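# Free slack from the taut lead behind its clamp

## Task

Five leads run behind clamps and one of them is under tension; it looks like the others, so find it by touching and tugging the leads. Draw that lead out from behind its clamp so that, after release, at least 3 cm more of it remains on the outer side than before. Its clamp releases only while the handle lined up with the lead (the handle carrying the same letter as that lead's port) is held raised. Raising any other handle ruins its seal, so leave every other handle down. No plug may come out of its port at any point, even briefly, or the task fails. The extra length has to stay out on its own, not just because a gripper holds it. Finish by opening the gripper and pulling the arms away.

## Robot and tools

Robot: two arms, left_arm and right_arm, each with seven joints and a parallel gripper, plus four cameras: cam_high, cam_low, cam_left_wrist, cam_right_wrist, all 672x504 px.

Frame: every pose in a result uses one scene frame. Origin sits on the table surface midway between the arms, +z up, +x out over the table, and left_arm is on the +y side. The arm names do not match left/right in images. The printed gripper position (metres) is the point between the pads when closed, with orientation as quaternion wxyz; it can be off somewhat, more so at long reach. Gripper fingers point along the gripper's +z and close along its y. Closed fingertips extend about 19 mm past that point, open ones about 6 mm; closing pushes the tips roughly 13 mm further out, so keep clearance above surfaces.

Joint order in every row and every per-joint list: waist, shoulder, upper arm roll, elbow, forearm roll, wrist pitch, wrist roll. Upper arm roll, forearm roll and wrist pitch have signs flipped relative to the URDF, both in commands and in results. Stated ranges use URDF signs (flip them for those three joints): waist, upper arm roll, forearm roll, wrist roll -69.115 to 69.115; shoulder -2.250 to 2.250; elbow -2.580 to 2.580; wrist pitch -2.100 to 2.100 rad. True ends may differ by up to 0.013 rad.

The row (used by execute_actions and move): 18 numbers, all in [-1, 1], always covering both arms. First left_arm: 7 joint values, then gripper position, then gripper speed; then the same 9 for right_arm. Joint values are scaled offsets, not poses: 1.0 equals 0.9985 rad for the first four joints and 0.8765 rad for the last three. Gripper position is an absolute opening setting: +1 fully open (85 mm), 0 about 41 mm, about -0.8 pads touching, -1 squeeze until blocked. Gripper speed sets how fast the gap changes: -1 about 20 mm/s, 0 about 85, +1 about 150. Zero is a real command, so to leave a gripper unchanged repeat its previous two numbers.

execute_actions(actions): a list of actions run in sequence; each action is a list of 1 to 15 rows, one row per 1/30 s step, the last row repeated to fill 15 steps. Joint offsets in every row are measured from the joint angles at the start of that action (for the first action, the last angles reported), not from the previous row. An empty list only returns state and images. An action asking a joint more than 0.013 rad beyond its range is rejected for both arms; if the first action is invalid or malformed, nothing in the call runs.

move(target, speed, blocking): target is one row; its joint offsets are taken from the "Joint positions" of the latest result that printed them. All joints travel together and finish at the same moment, so grippers trace curves and do not avoid obstacles or each other. Duration is 0.5 to 10 s. speed is the peak rad/s of the joint with the longest travel, 0.01 to 2, default 0.5. Gripper numbers apply at once. blocking=false returns after 0.5 s while motion continues; check with wait(0) and do not send actions or moves until a result shows the move ended (or call stop). Faster moves and targets set further beyond contact hit and press harder.

wait(seconds): 0 to 10 s, arms keep their last command; returns early if a running move ends. stop(): brakes a running move; needs room to decelerate, fingers continue. zoom_image(camera, region): region [x0, y0, x1, y1] in pixels of that camera's last image, top-left origin, at most 504x504. finished_scene(scene): ends the current scene, given its number; irreversible, and it reports success.

Motion limits: per step each joint target is kept close to the measured angle (0.304 rad for the first four joints, 0.266 for the last three), and targets that would shift the gripper over 70 mm are scaled back, so big changes take several actions. Joints share speed and acceleration limits.

Result lines: the state line shows each gripper's pose; Joint positions, Joint velocities and Joint targets list per arm in rad and rad/s (targets may keep changing). position_measured_pct is about 50 - 50 x finger position, 0 when fully open; stopping below about 90 short of the request means something is held or blocking, about 90 or slightly higher means the pads closed on nothing or something very thin. "joint sent to its limit" means a joint was clipped at its end. "joint command not followed" means a clearance check altered joint targets. The move: line gives the outcome (done, off_target, moving, held, fault), limits=held or limits=none, and each arm's joint furthest from target. MOTOR HOT appears from 60 C; at 75 C an OVER-TEMPERATURE FAULT lets that arm sag. Holding loads heats motors, even while idle.

Gripping: for a firm hold send -1 and keep it. For a gentle hold open, then close to slightly under the object's width. To release, command a width larger than the object. Stopped fingers stay put unless the position changes by 0.01 or more, but re-close up to the request if the object shifts or is lost.

Avoid: contact torque reaching load limits (49.1 N m for the first four joints, 30.9 for the last three, including held weight) causes a 10 s arm stop; arms colliding or pressing each other; knocking anything off the table; drops, slams and hard shoves; lifting the wrong handle; tugging any lead hard enough to unseat a plug. Loose objects may occasionally be nudged by an outside disturbance.

Each tool is called after "Emit:" by a JSON object that holds its "name" and its "arguments", one argument or row to a line.

## Session

Emit:
{"name": "execute_actions", "arguments": {
  "actions": []
}}

Scene clock: 0.00 s.
left_arm: end_effector_position=(+0.4942, +0.3282, +0.3431) position_measured_pct=0.0 end_effector_quat_wxyz=(+0.088, +0.740, -0.649, -0.151) | right_arm: end_effector_position=(+0.5036, -0.3985, +0.2006) position_measured_pct=0.0 end_effector_quat_wxyz=(+0.002, +0.051, +0.999, +0.001)
Joint names: [waist, shoulder, upper arm roll, elbow, forearm roll, wrist pitch, wrist roll]
Joint positions: left_arm=[ 0.107  0.795  0.352  0.613 -0.098 -2.08   3.013] | right_arm=[-0.054  0.432  0.003  1.654 -0.    -1.051  1.516]
Joint velocities: left_arm=[-0.     0.     0.001 -0.001  0.001 -0.    -0.   ] | right_arm=[ 0.  0.  0. -0.  0.  0. -0.]
Motor temperatures (°C, as the motors report them): left_arm=[31 28 26 29 28 38 41] | right_arm=[28 28 25 26 35 37 31]
Joint targets: left_arm=[0.107 0.795 0.352 0.613 -0.098 -2.080 3.013] | right_arm=[-0.054 0.432 0.003 1.654 -0.000 -1.051 1.516]

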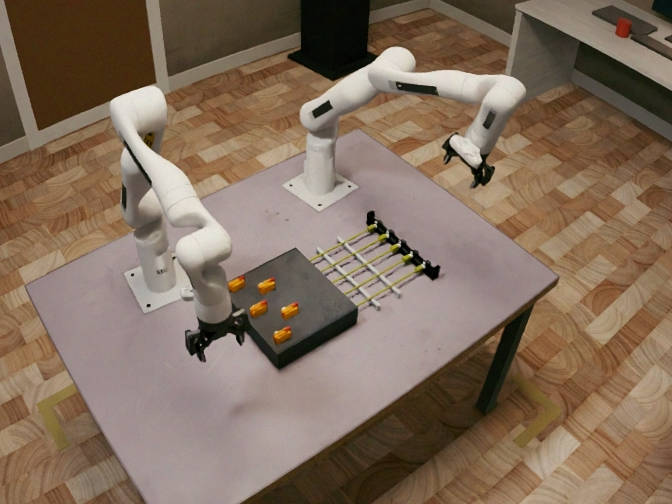

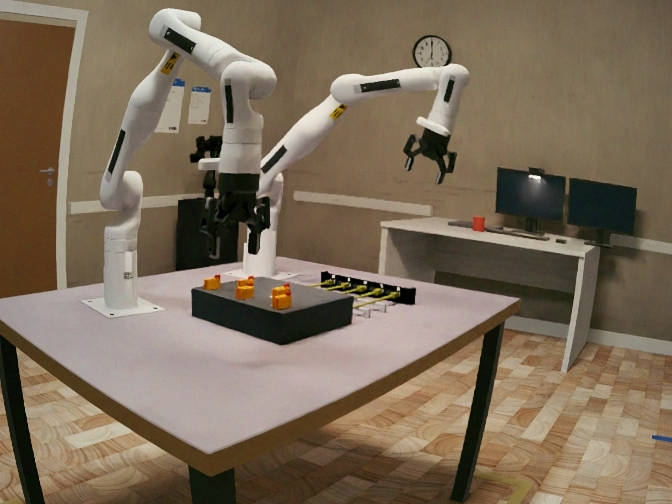

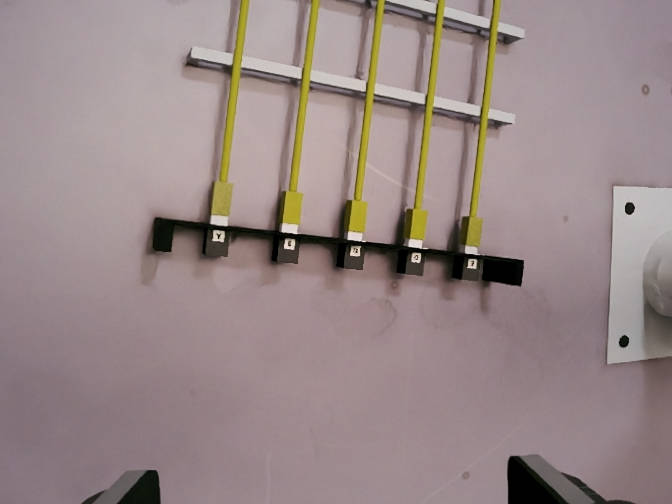

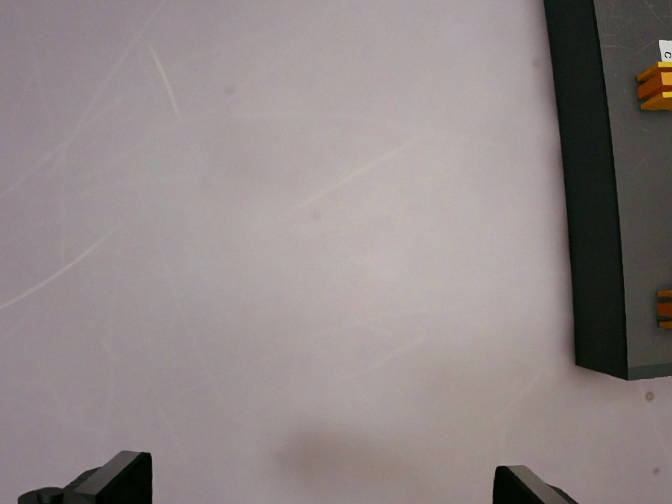

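Emit:
{"name": "move", "arguments": {
  "target": [0.15,-0.294,-0.176,0.623,0.055,0.74,0.244,1,0,-0.166,-0.116,0,0.005,0,-0.131,0.767,1,0],
  "speed": 0.9
}}

Emit:
{"name": "move", "arguments": {
  "target": [0.155,0,-0.176,0.623,0.055,0.74,0.244,-0.2,0,-0.166,0,0,0,0,0,0.767,-0.1,0],
  "speed": 0.9
}}

Scene clock: 6.37 s.
left_arm: end_effector_position=(+0.4963, +0.2305, +0.2921) position_measured_pct=0.0 end_effector_quat_wxyz=(-0.006, +0.742, -0.670, -0.019) | right_arm: end_effector_position=(+0.4742, -0.3275, +0.2496) position_measured_pct=0.0 end_effector_quat_wxyz=(+0.000, -0.360, +0.933, +0.000)
Joint names: [waist, shoulder, upper arm roll, elbow, forearm roll, wrist pitch, wrist roll]
Joint positions: left_arm=[ 0.256  0.501  0.176  1.235 -0.05  -1.431  3.227] | right_arm=[-0.22   0.317  0.003  1.659 -0.    -1.166  2.189]
Joint velocities: left_arm=[ 0.001 -0.002 -0.    -0.001 -0.     0.     0.   ] | right_arm=[-0.001 -0.    -0.     0.001 -0.    -0.     0.   ]
Motor temperatures (°C, as the motors report them): left_arm=[31 28 26 29 28 38 41] | right_arm=[28 28 25 26 35 37 31]
Joint targets: left_arm=[0.256 0.501 0.176 1.235 -0.050 -1.431 3.227] | right_arm=[-0.220 0.316 0.003 1.659 -0.000 -1.166 2.189]
move: done; limits=none; left_arm: farthest joint: the waist, 0.001 radians from its target (0.150 radians at the start); right_arm: farthest joint: the waist, 0.000 radians from its target (0.166 radians at the start)

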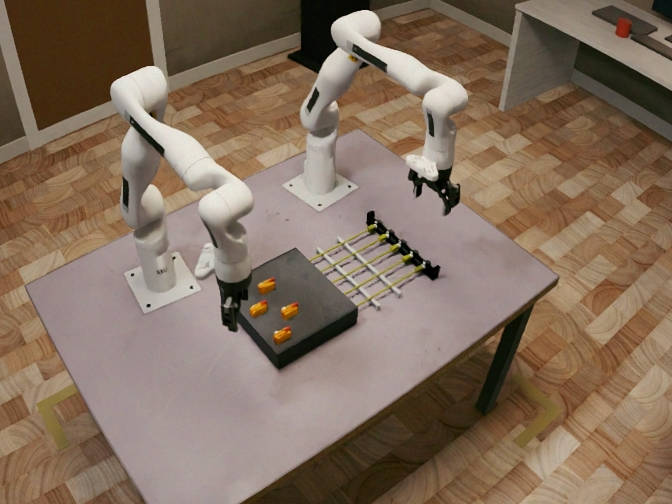

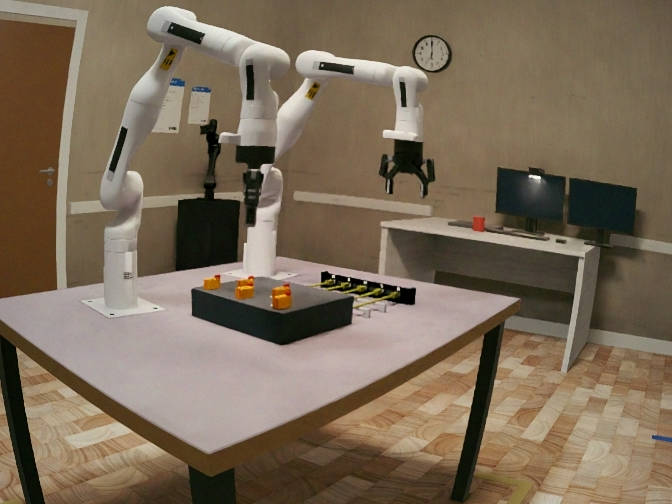

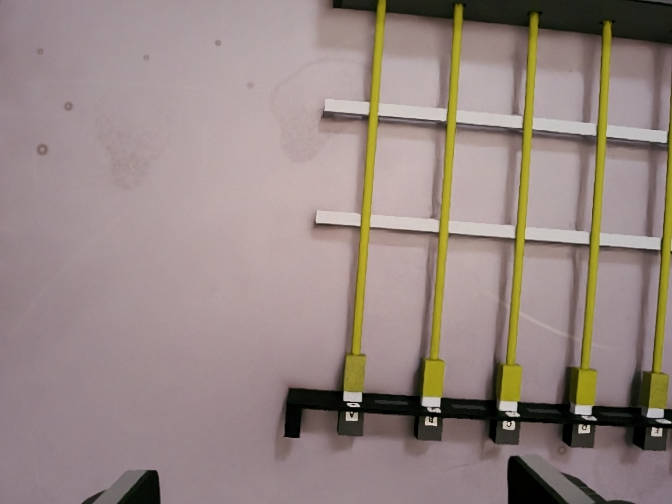

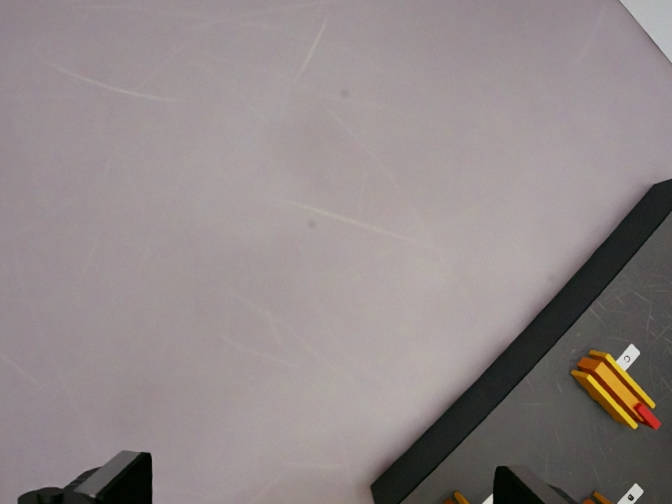

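Scene clock: 7.63 s.
left_arm: end_effector_position=(+0.3911, +0.1176, +0.1196) position_measured_pct=59.9 end_effector_quat_wxyz=(-0.001, -0.707, +0.707, -0.000) | right_arm: end_effector_position=(+0.4644, -0.2586, +0.2496) position_measured_pct=54.8 end_effector_quat_wxyz=(-0.000, +0.708, -0.706, -0.000)
Joint names: [waist, shoulder, upper arm roll, elbow, forearm roll, wrist pitch, wrist roll]
Joint positions: left_arm=[ 0.411  0.501  0.     1.857 -0.002 -0.783  3.441] | right_arm=[-0.385  0.317  0.003  1.659 -0.    -1.166  2.861]
Joint velocities: left_arm=[ 0.002 -0.002 -0.     0.001  0.002  0.001 -0.001] | right_arm=[-0.002  0.    -0.    -0.     0.    -0.     0.001]
Motor temperatures (°C, as the motors report them): left_arm=[31 28 26 29 28 38 41] | right_arm=[28 28 25 26 35 37 31]
Joint targets: left_arm=[0.411 0.501 0.000 1.857 -0.002 -0.783 3.441] | right_arm=[-0.385 0.317 0.003 1.659 -0.000 -1.166 2.861]
move: done; limits=none; left_arm: farthest joint: the waist, 0.000 radians from its target (0.155 radians at the start); right_arm: farthest joint: the waist, 0.001 radians from its target (0.166 radians at the start)

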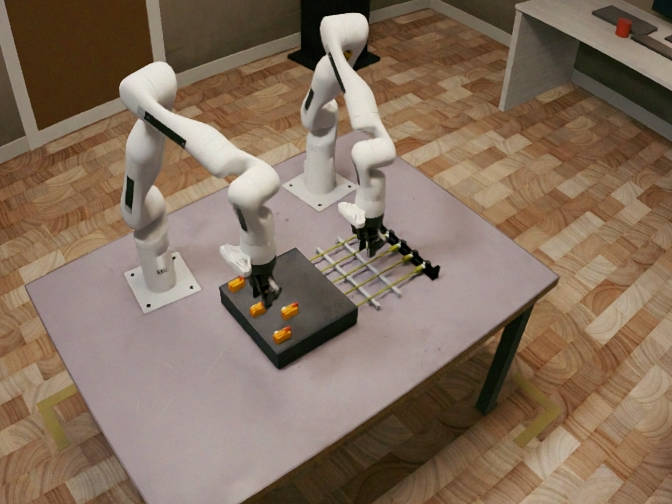

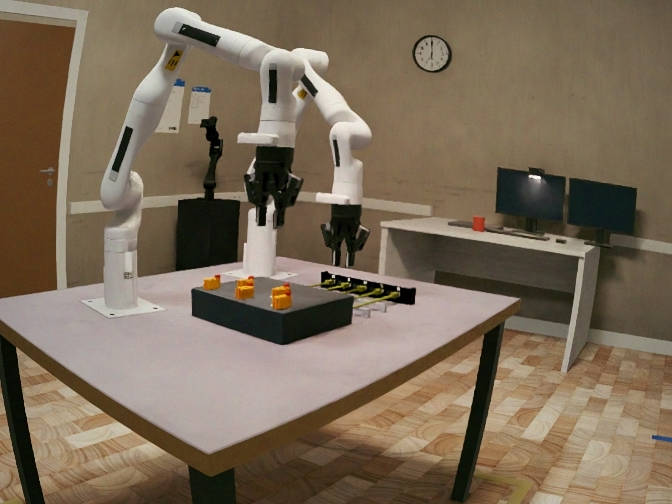

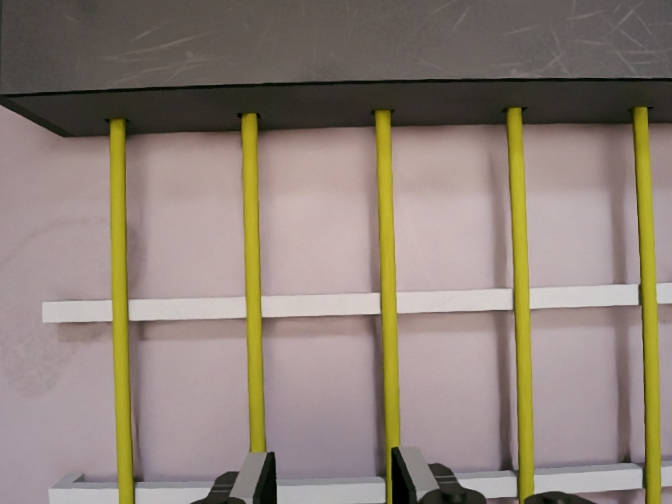

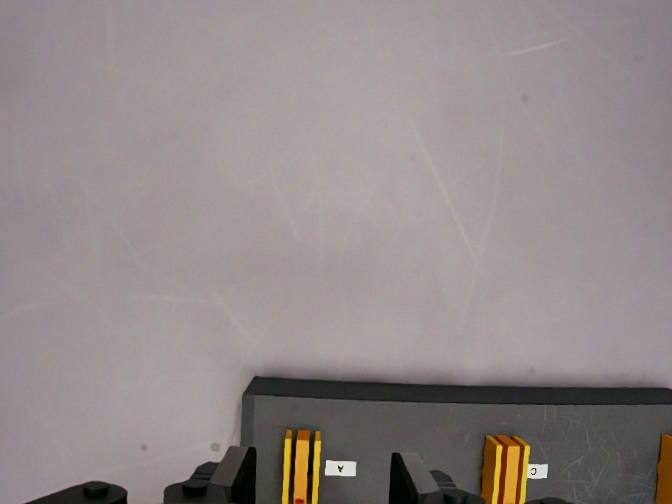

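Emit:
{"name": "execute_actions", "arguments": {
  "actions": [
    [[0.047,0.075,0,0.104,0,0.203,0.054,-0.2,0,0,0,0,0,0,0,0,-0.1,0]],
    [[0,0.074,0,0.022,0,0.11,0,-0.2,0,0,0,0,0,0,0,0,-0.1,0]],
    [[0,0,0,0,0,0,0,-1,0,0,0,0,0,0,0,0,-0.1,0]]
  ]
}}

Emit:
{"name": "move", "arguments": {
  "target": [-0.027,-0.007,0,0.017,0,0.011,-0.031,-1,0,0,0,0,0,0,0,0,-0.1,0],
  "speed": 0.05
}}

Scene clock: 20.10 s.
left_arm: end_effector_position=(+0.3687, +0.1049, +0.0344) position_measured_pct=89.3 end_effector_quat_wxyz=(-0.000, -0.707, +0.707, -0.001) | right_arm: end_effector_position=(+0.4644, -0.2586, +0.2496) position_measured_pct=54.8 end_effector_quat_wxyz=(-0.000, +0.708, -0.706, -0.000)
Joint names: [waist, shoulder, upper arm roll, elbow, forearm roll, wrist pitch, wrist roll]
Joint positions: left_arm=[ 0.457  0.649  0.     1.983 -0.002 -0.509  3.489] | right_arm=[-0.385  0.317  0.003  1.659 -0.    -1.166  2.861]
Joint velocities: left_arm=[-0.    -0.     0.001  0.001 -0.001 -0.001  0.   ] | right_arm=[-0.  0.  0. -0.  0.  0. -0.]
Motor temperatures (°C, as the motors report them): left_arm=[31 28 26 29 28 38 41] | right_arm=[28 28 25 26 35 37 31]
Joint targets: left_arm=[0.457 0.649 0.000 1.983 -0.002 -0.508 3.489] | right_arm=[-0.385 0.317 0.003 1.659 -0.000 -1.166 2.861]

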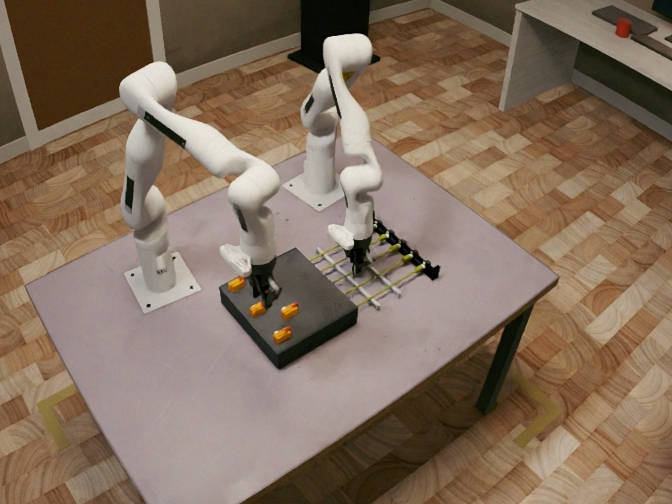

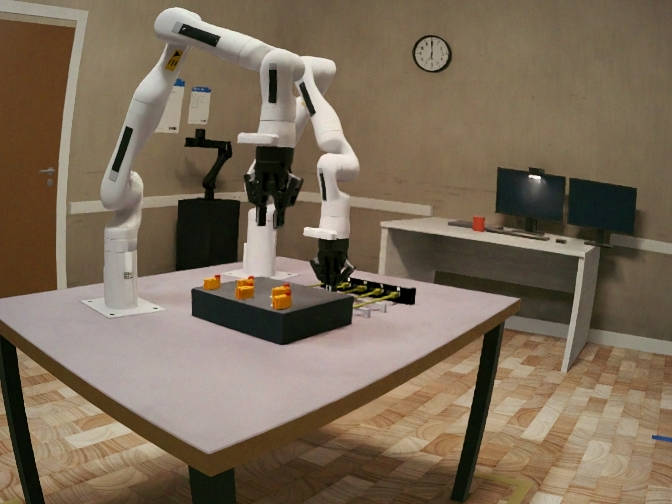

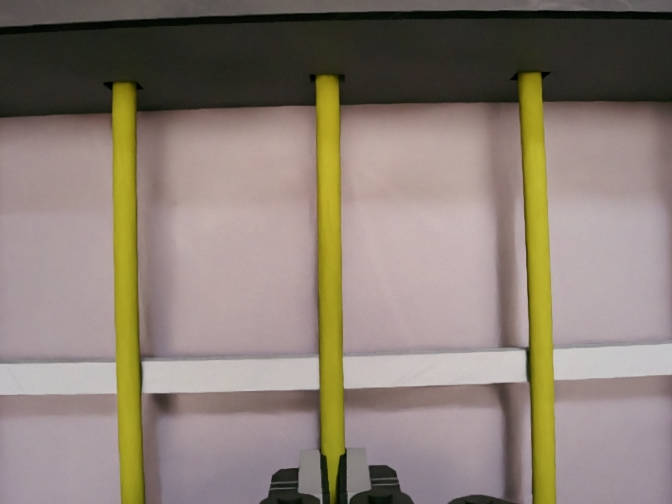

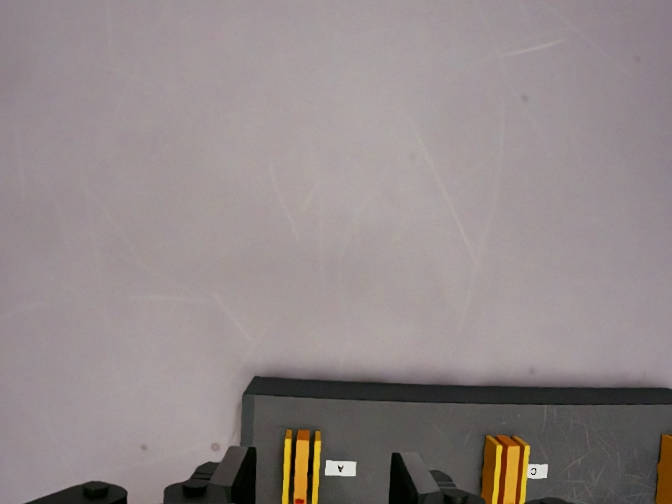

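Scene clock: 20.87 s.
left_arm: end_effector_position=(+0.3682, +0.1142, +0.0350) position_measured_pct=89.3 end_effector_quat_wxyz=(-0.001, -0.706, +0.708, -0.002) | right_arm: end_effector_position=(+0.4644, -0.2586, +0.2496) position_measured_pct=54.8 end_effector_quat_wxyz=(-0.000, +0.708, -0.706, -0.000)
Joint names: [waist, shoulder, upper arm roll, elbow, forearm roll, wrist pitch, wrist roll]
Joint positions: left_arm=[ 0.432  0.641 -0.002  1.999 -0.003 -0.498  3.461] | right_arm=[-0.385  0.317  0.003  1.659 -0.    -1.166  2.861]
Joint velocities: left_arm=[-0.002 -0.    -0.001  0.    -0.001  0.001 -0.001] | right_arm=[ 0.     0.    -0.    -0.     0.    -0.    -0.001]
Motor temperatures (°C, as the motors report them): left_arm=[31 28 26 29 28 38 41] | right_arm=[28 28 25 26 35 37 31]
Joint targets: left_arm=[0.430 0.642 0.000 2.000 -0.002 -0.499 3.461] | right_arm=[-0.385 0.317 0.003 1.659 -0.000 -1.166 2.861]
move: done; limits=none; left_arm: farthest joint: the waist, 0.002 radians from its target (0.027 radians at the start); right_arm: farthest joint: the waist, 0.000 radians from its target (0.000 radians at the start)

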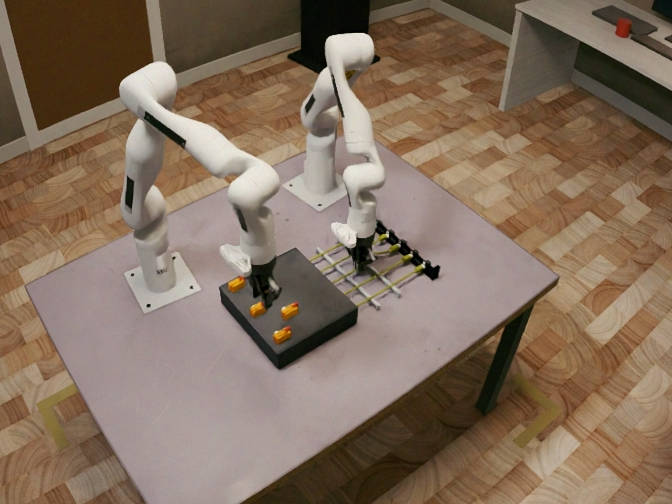

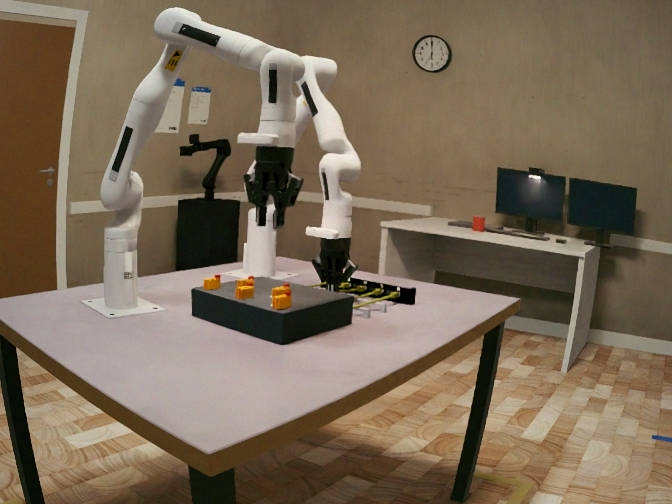

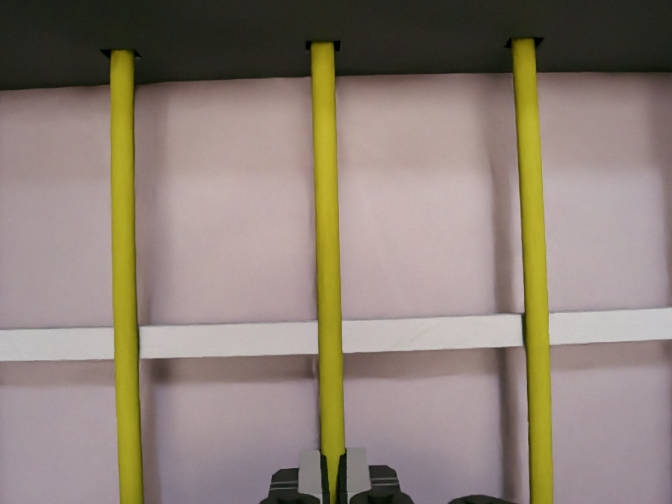

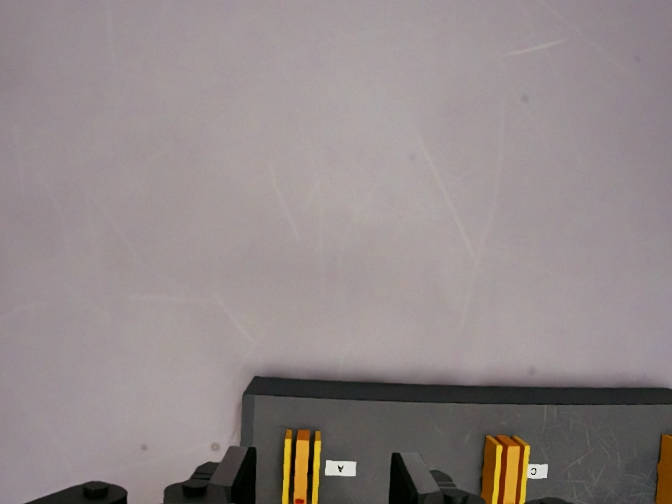

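Emit:
{"name": "execute_actions", "arguments": {
  "actions": [
    [[0.025,0.008,0.002,-0.016,0,-0.012,0.032,-1,0,0,0,0,0,0,0,0,-0.1,0]],
    [[0,0,0,0,0,0,0,-0.2,1,0,0,0,0,0,0,0,-0.1,0],[0,0,0,0,0,0,0,-0.2,1,0,0,0,0,0,0,0,-0.1,0],[0,0,0,0,0,0,0,-0.2,1,0,0,0,0,0,0,0,-0.1,0],[0,0,0,0,0,0,0,-0.2,1,0,0,0,0,0,0,0,-0.1,0],[0,0,0,0,0,0,0,-0.2,1,0,0,0,0,0,0,0,-0.1,0],[0,-0.074,0,-0.022,0,-0.11,0,-0.2,1,0,0,0,0,0,0,0,-0.1,0]],
    [[0.049,-0.054,0,0.153,0,0.112,0.055,-0.2,0,0,0,0,0,0,0,0,-0.1,0]],
    [[0,0.074,0,0.022,0,0.11,0,-0.2,0,0,0,0,0,0,0,0,-0.1,0]],
    [[0,0,0,0,0,0,0,-1,0,0,0,0,0,0,0,0,-0.1,0]]
  ]
}}

Emit:
{"name": "move", "arguments": {
  "target": [-0.03,-0.006,0,0.018,0,0.014,-0.034,-1,0,0,0,0,0,0,0,0,-0.1,0],
  "speed": 0.05
}}

Scene clock: 29.83 s.
left_arm: end_effector_position=(+0.3167, +0.1054, +0.0324) position_measured_pct=88.9 end_effector_quat_wxyz=(-0.001, -0.708, +0.706, +0.001) | right_arm: end_effector_position=(+0.4644, -0.2586, +0.2496) position_measured_pct=54.8 end_effector_quat_wxyz=(-0.000, +0.708, -0.706, -0.000)
Joint names: [waist, shoulder, upper arm roll, elbow, forearm roll, wrist pitch, wrist roll]
Joint positions: left_arm=[ 0.505  0.599  0.     2.136 -0.003 -0.41   3.538] | right_arm=[-0.385  0.317  0.003  1.659 -0.    -1.166  2.861]
Joint velocities: left_arm=[-0.    -0.001  0.     0.001 -0.    -0.001 -0.001] | right_arm=[ 0.    -0.    -0.    -0.002  0.    -0.    -0.002]
Motor temperatures (°C, as the motors report them): left_arm=[31 28 26 29 28 38 41] | right_arm=[28 28 25 26 35 37 31]
Joint targets: left_arm=[0.505 0.599 0.000 2.136 -0.003 -0.410 3.538] | right_arm=[-0.385 0.317 0.003 1.659 -0.000 -1.166 2.861]

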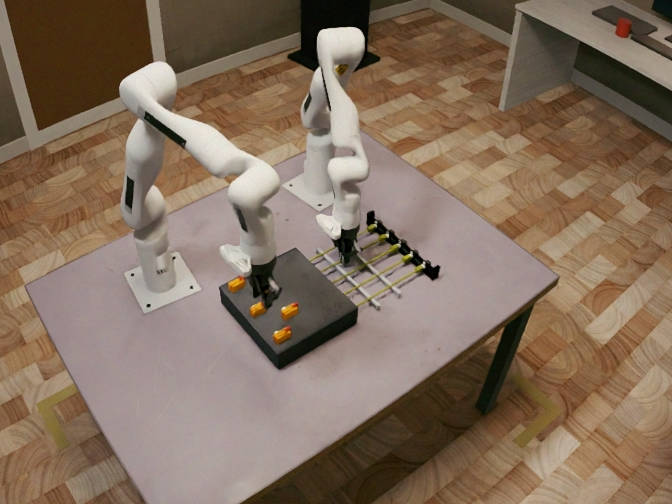

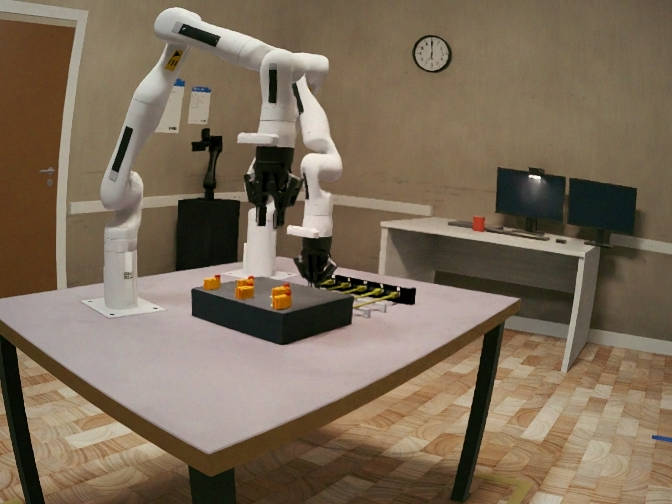

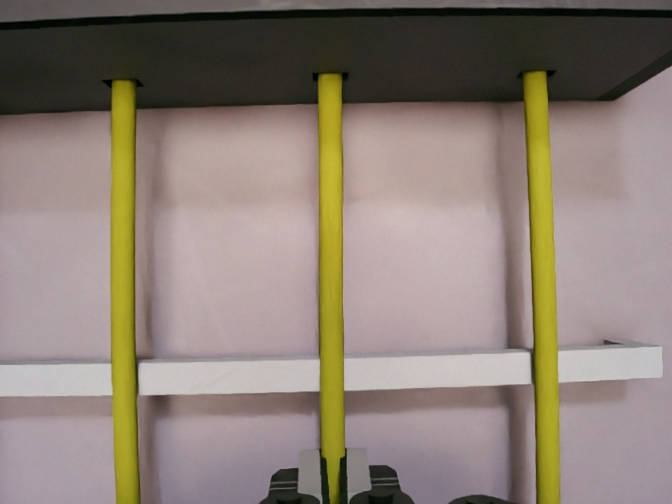

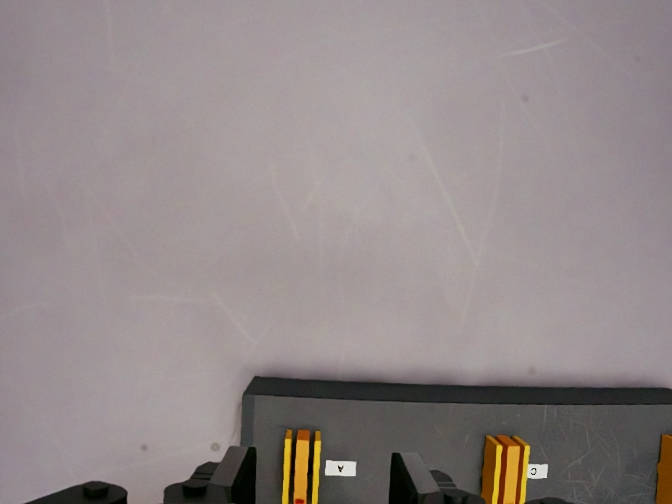

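Scene clock: 30.67 s.
left_arm: end_effector_position=(+0.3168, +0.1149, +0.0327) position_measured_pct=88.9 end_effector_quat_wxyz=(-0.001, -0.707, +0.707, -0.001) | right_arm: end_effector_position=(+0.4644, -0.2586, +0.2496) position_measured_pct=54.8 end_effector_quat_wxyz=(-0.000, +0.708, -0.706, -0.000)
Joint names: [waist, shoulder, upper arm roll, elbow, forearm roll, wrist pitch, wrist roll]
Joint positions: left_arm=[ 0.477  0.592 -0.002  2.152 -0.004 -0.397  3.508] | right_arm=[-0.385  0.317  0.003  1.659 -0.    -1.166  2.861]
Joint velocities: left_arm=[-0.002 -0.001 -0.001  0.002 -0.002  0.     0.001] | right_arm=[ 0.    -0.    -0.    -0.001 -0.     0.     0.001]
Motor temperatures (°C, as the motors report them): left_arm=[31 28 26 29 28 38 41] | right_arm=[28 28 25 26 35 37 31]
Joint targets: left_arm=[0.475 0.593 0.000 2.154 -0.003 -0.398 3.508] | right_arm=[-0.385 0.317 0.003 1.659 -0.000 -1.166 2.861]
move: done; limits=none; left_arm: farthest joint: the waist, 0.002 radians from its target (0.030 radians at the start); right_arm: farthest joint: the waist, 0.000 radians from its target (0.000 radians at the start)

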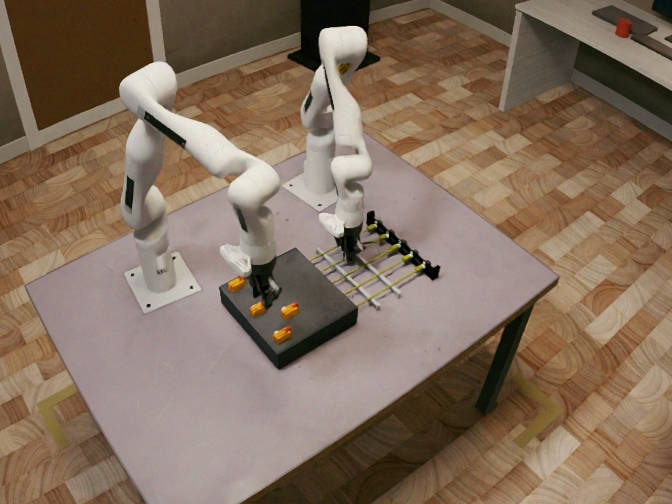

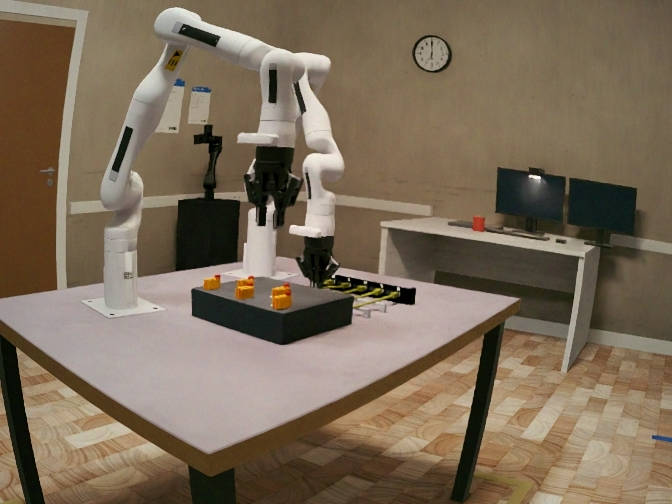

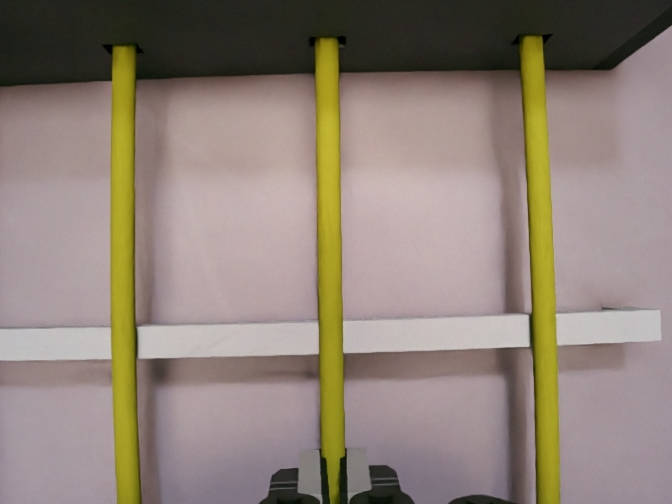

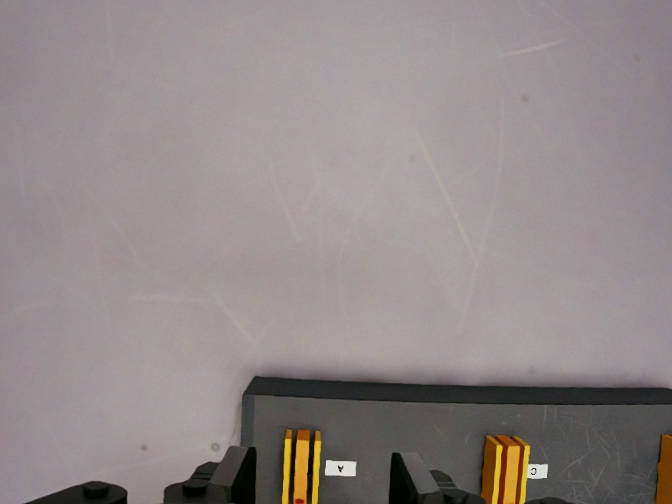

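Emit:
{"name": "execute_actions", "arguments": {
  "actions": [
    [[0.028,0.007,0.002,-0.016,0,-0.015,0.034,-1,0,0,0,0,0,0,0,0,-0.1,0]],
    [[0,0,0,0,0,0,0,-0.2,1,0,0,0,0,0,0,0,-0.1,0],[0,0,0,0,0,0,0,-0.2,1,0,0,0,0,0,0,0,-0.1,0],[0,0,0,0,0,0,0,-0.2,1,0,0,0,0,0,0,0,-0.1,0],[0,0,0,0,0,0,0,-0.2,1,0,0,0,0,0,0,0,-0.1,0],[0,0,0,0,0,0,0,-0.2,1,0,0,0,0,0,0,0,-0.1,0],[0,-0.09,0,-0.022,0,-0.128,0,-0.2,1,0,0,0,0,0,0,0,-0.1,0]],
    [[0.063,-0.057,0,0.143,0,0.108,0.07,-0.2,0,0,0,0,0,0,0,0,-0.1,0]],
    [[0,0.09,0,0.022,0,0.128,0,-0.2,0,0,0,0,0,0,0,0,-0.1,0]],
    [[0,0,0,0,0,0,0,-1,0,0,0,0,0,0,0,0,-0.1,0]]
  ]
}}

Emit:
{"name": "move", "arguments": {
  "target": [-0.033,-0.006,0,0.02,0,0.016,-0.038,-1,0,0,0,0,0,0,0,0,-0.1,0],
  "speed": 0.05
}}

Scene clock: 40.47 s.
left_arm: end_effector_position=(+0.2665, +0.1051, +0.0342) position_measured_pct=89.3 end_effector_quat_wxyz=(-0.001, -0.708, +0.706, -0.001) | right_arm: end_effector_position=(+0.4644, -0.2586, +0.2496) position_measured_pct=54.8 end_effector_quat_wxyz=(-0.000, +0.708, -0.706, -0.000)
Joint names: [waist, shoulder, upper arm roll, elbow, forearm roll, wrist pitch, wrist roll]
Joint positions: left_arm=[ 0.567  0.546 -0.     2.279 -0.004 -0.315  3.599] | right_arm=[-0.385  0.317  0.003  1.659 -0.    -1.166  2.861]
Joint velocities: left_arm=[ 0.     0.     0.    -0.001 -0.     0.001 -0.   ] | right_arm=[ 0. -0. -0.  0.  0. -0.  0.]
Motor temperatures (°C, as the motors report them): left_arm=[31 28 26 29 28 38 41] | right_arm=[28 29 25 26 35 37 31]
Joint targets: left_arm=[0.567 0.546 -0.000 2.279 -0.004 -0.315 3.599] | right_arm=[-0.385 0.317 0.003 1.659 -0.000 -1.166 2.861]

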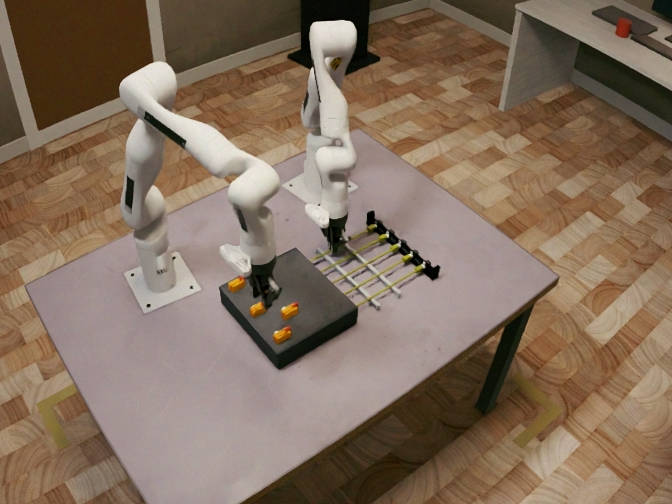

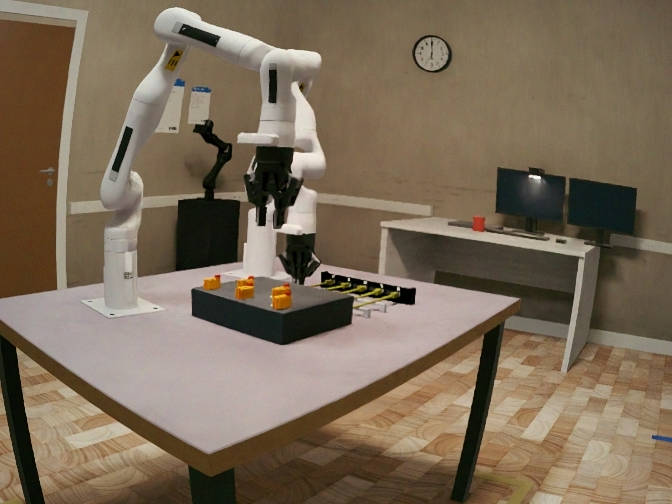

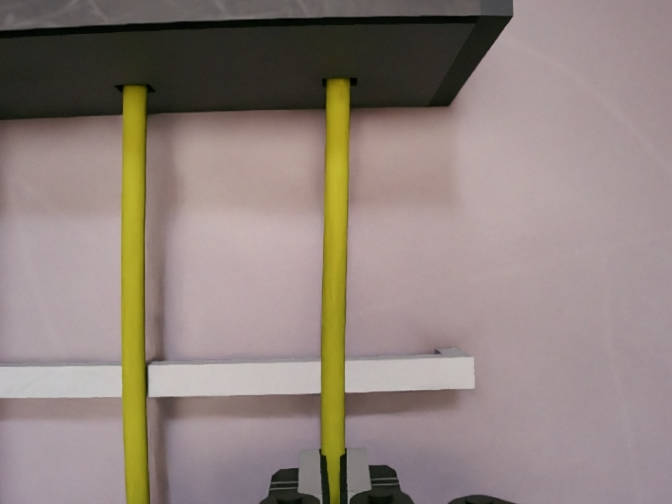

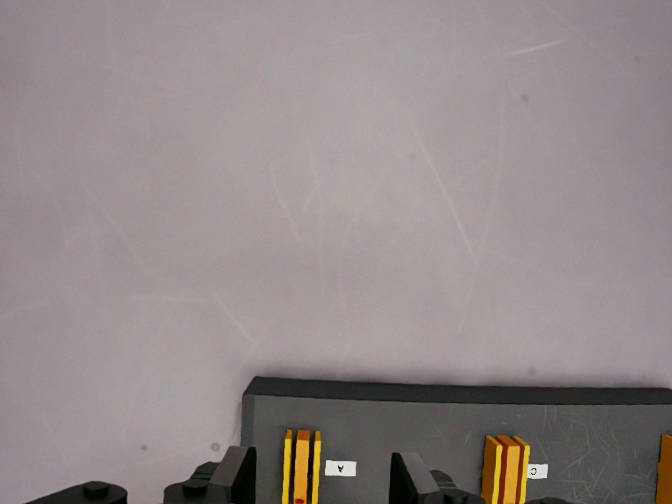

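Scene clock: 41.37 s.
left_arm: end_effector_position=(+0.2667, +0.1150, +0.0345) position_measured_pct=89.3 end_effector_quat_wxyz=(-0.000, -0.707, +0.707, -0.002) | right_arm: end_effector_position=(+0.4644, -0.2586, +0.2496) position_measured_pct=54.8 end_effector_quat_wxyz=(-0.000, +0.708, -0.706, -0.000)
Joint names: [waist, shoulder, upper arm roll, elbow, forearm roll, wrist pitch, wrist roll]
Joint positions: left_arm=[ 0.536  0.54  -0.002  2.298 -0.005 -0.3    3.566] | right_arm=[-0.385  0.317  0.003  1.659 -0.    -1.166  2.861]
Joint velocities: left_arm=[-0.002  0.     0.001 -0.002 -0.001  0.    -0.   ] | right_arm=[ 0. -0.  0.  0.  0. -0.  0.]
Motor temperatures (°C, as the motors report them): left_arm=[31 28 26 29 28 38 41] | right_arm=[28 29 25 26 35 37 31]
Joint targets: left_arm=[0.534 0.540 -0.000 2.299 -0.004 -0.301 3.566] | right_arm=[-0.385 0.317 0.003 1.659 -0.000 -1.166 2.861]
move: done; limits=none; left_arm: farthest joint: the upper arm roll, 0.002 radians from its target (0.000 radians at the start); right_arm: farthest joint: the waist, 0.000 radians from its target (0.000 radians at the start)

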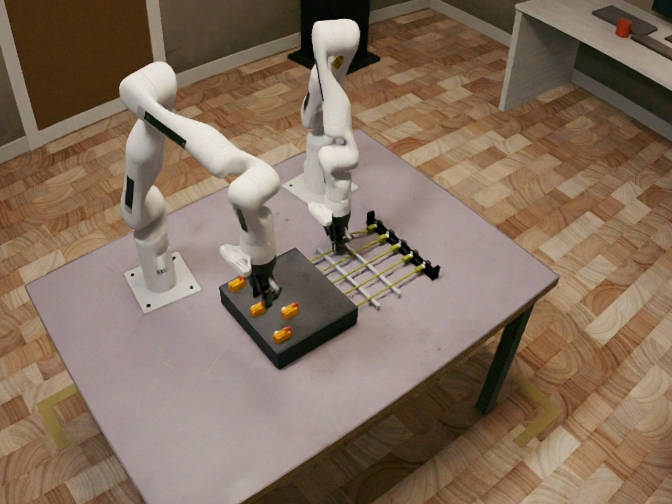

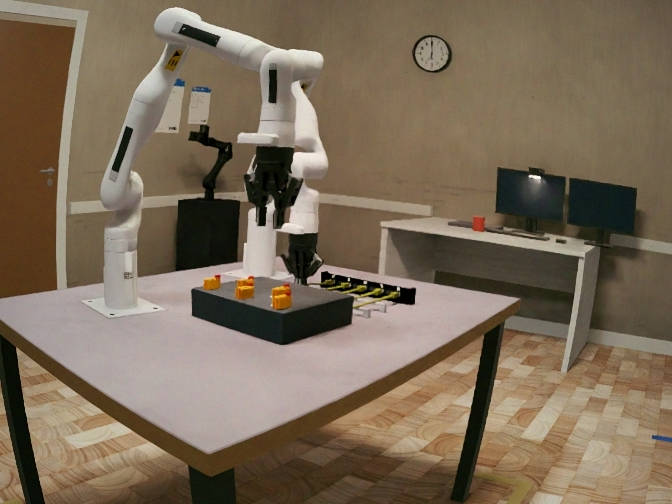

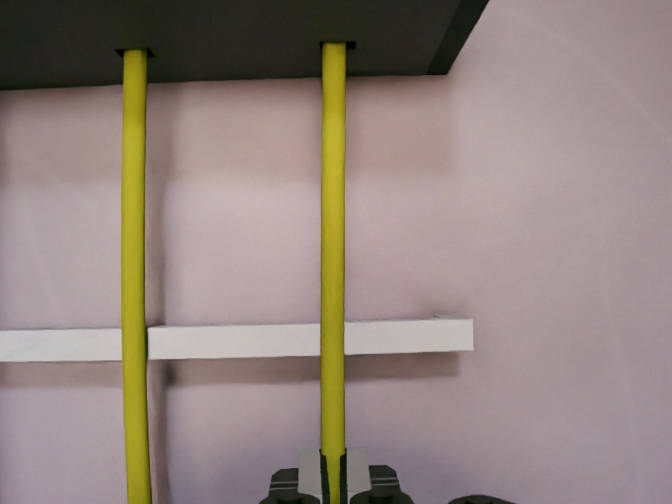

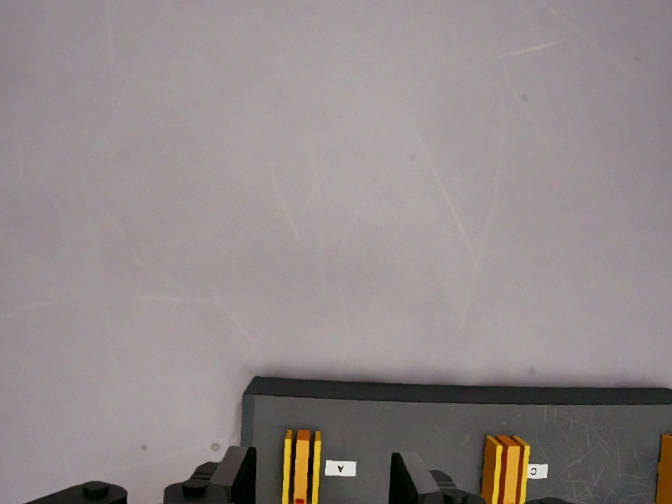

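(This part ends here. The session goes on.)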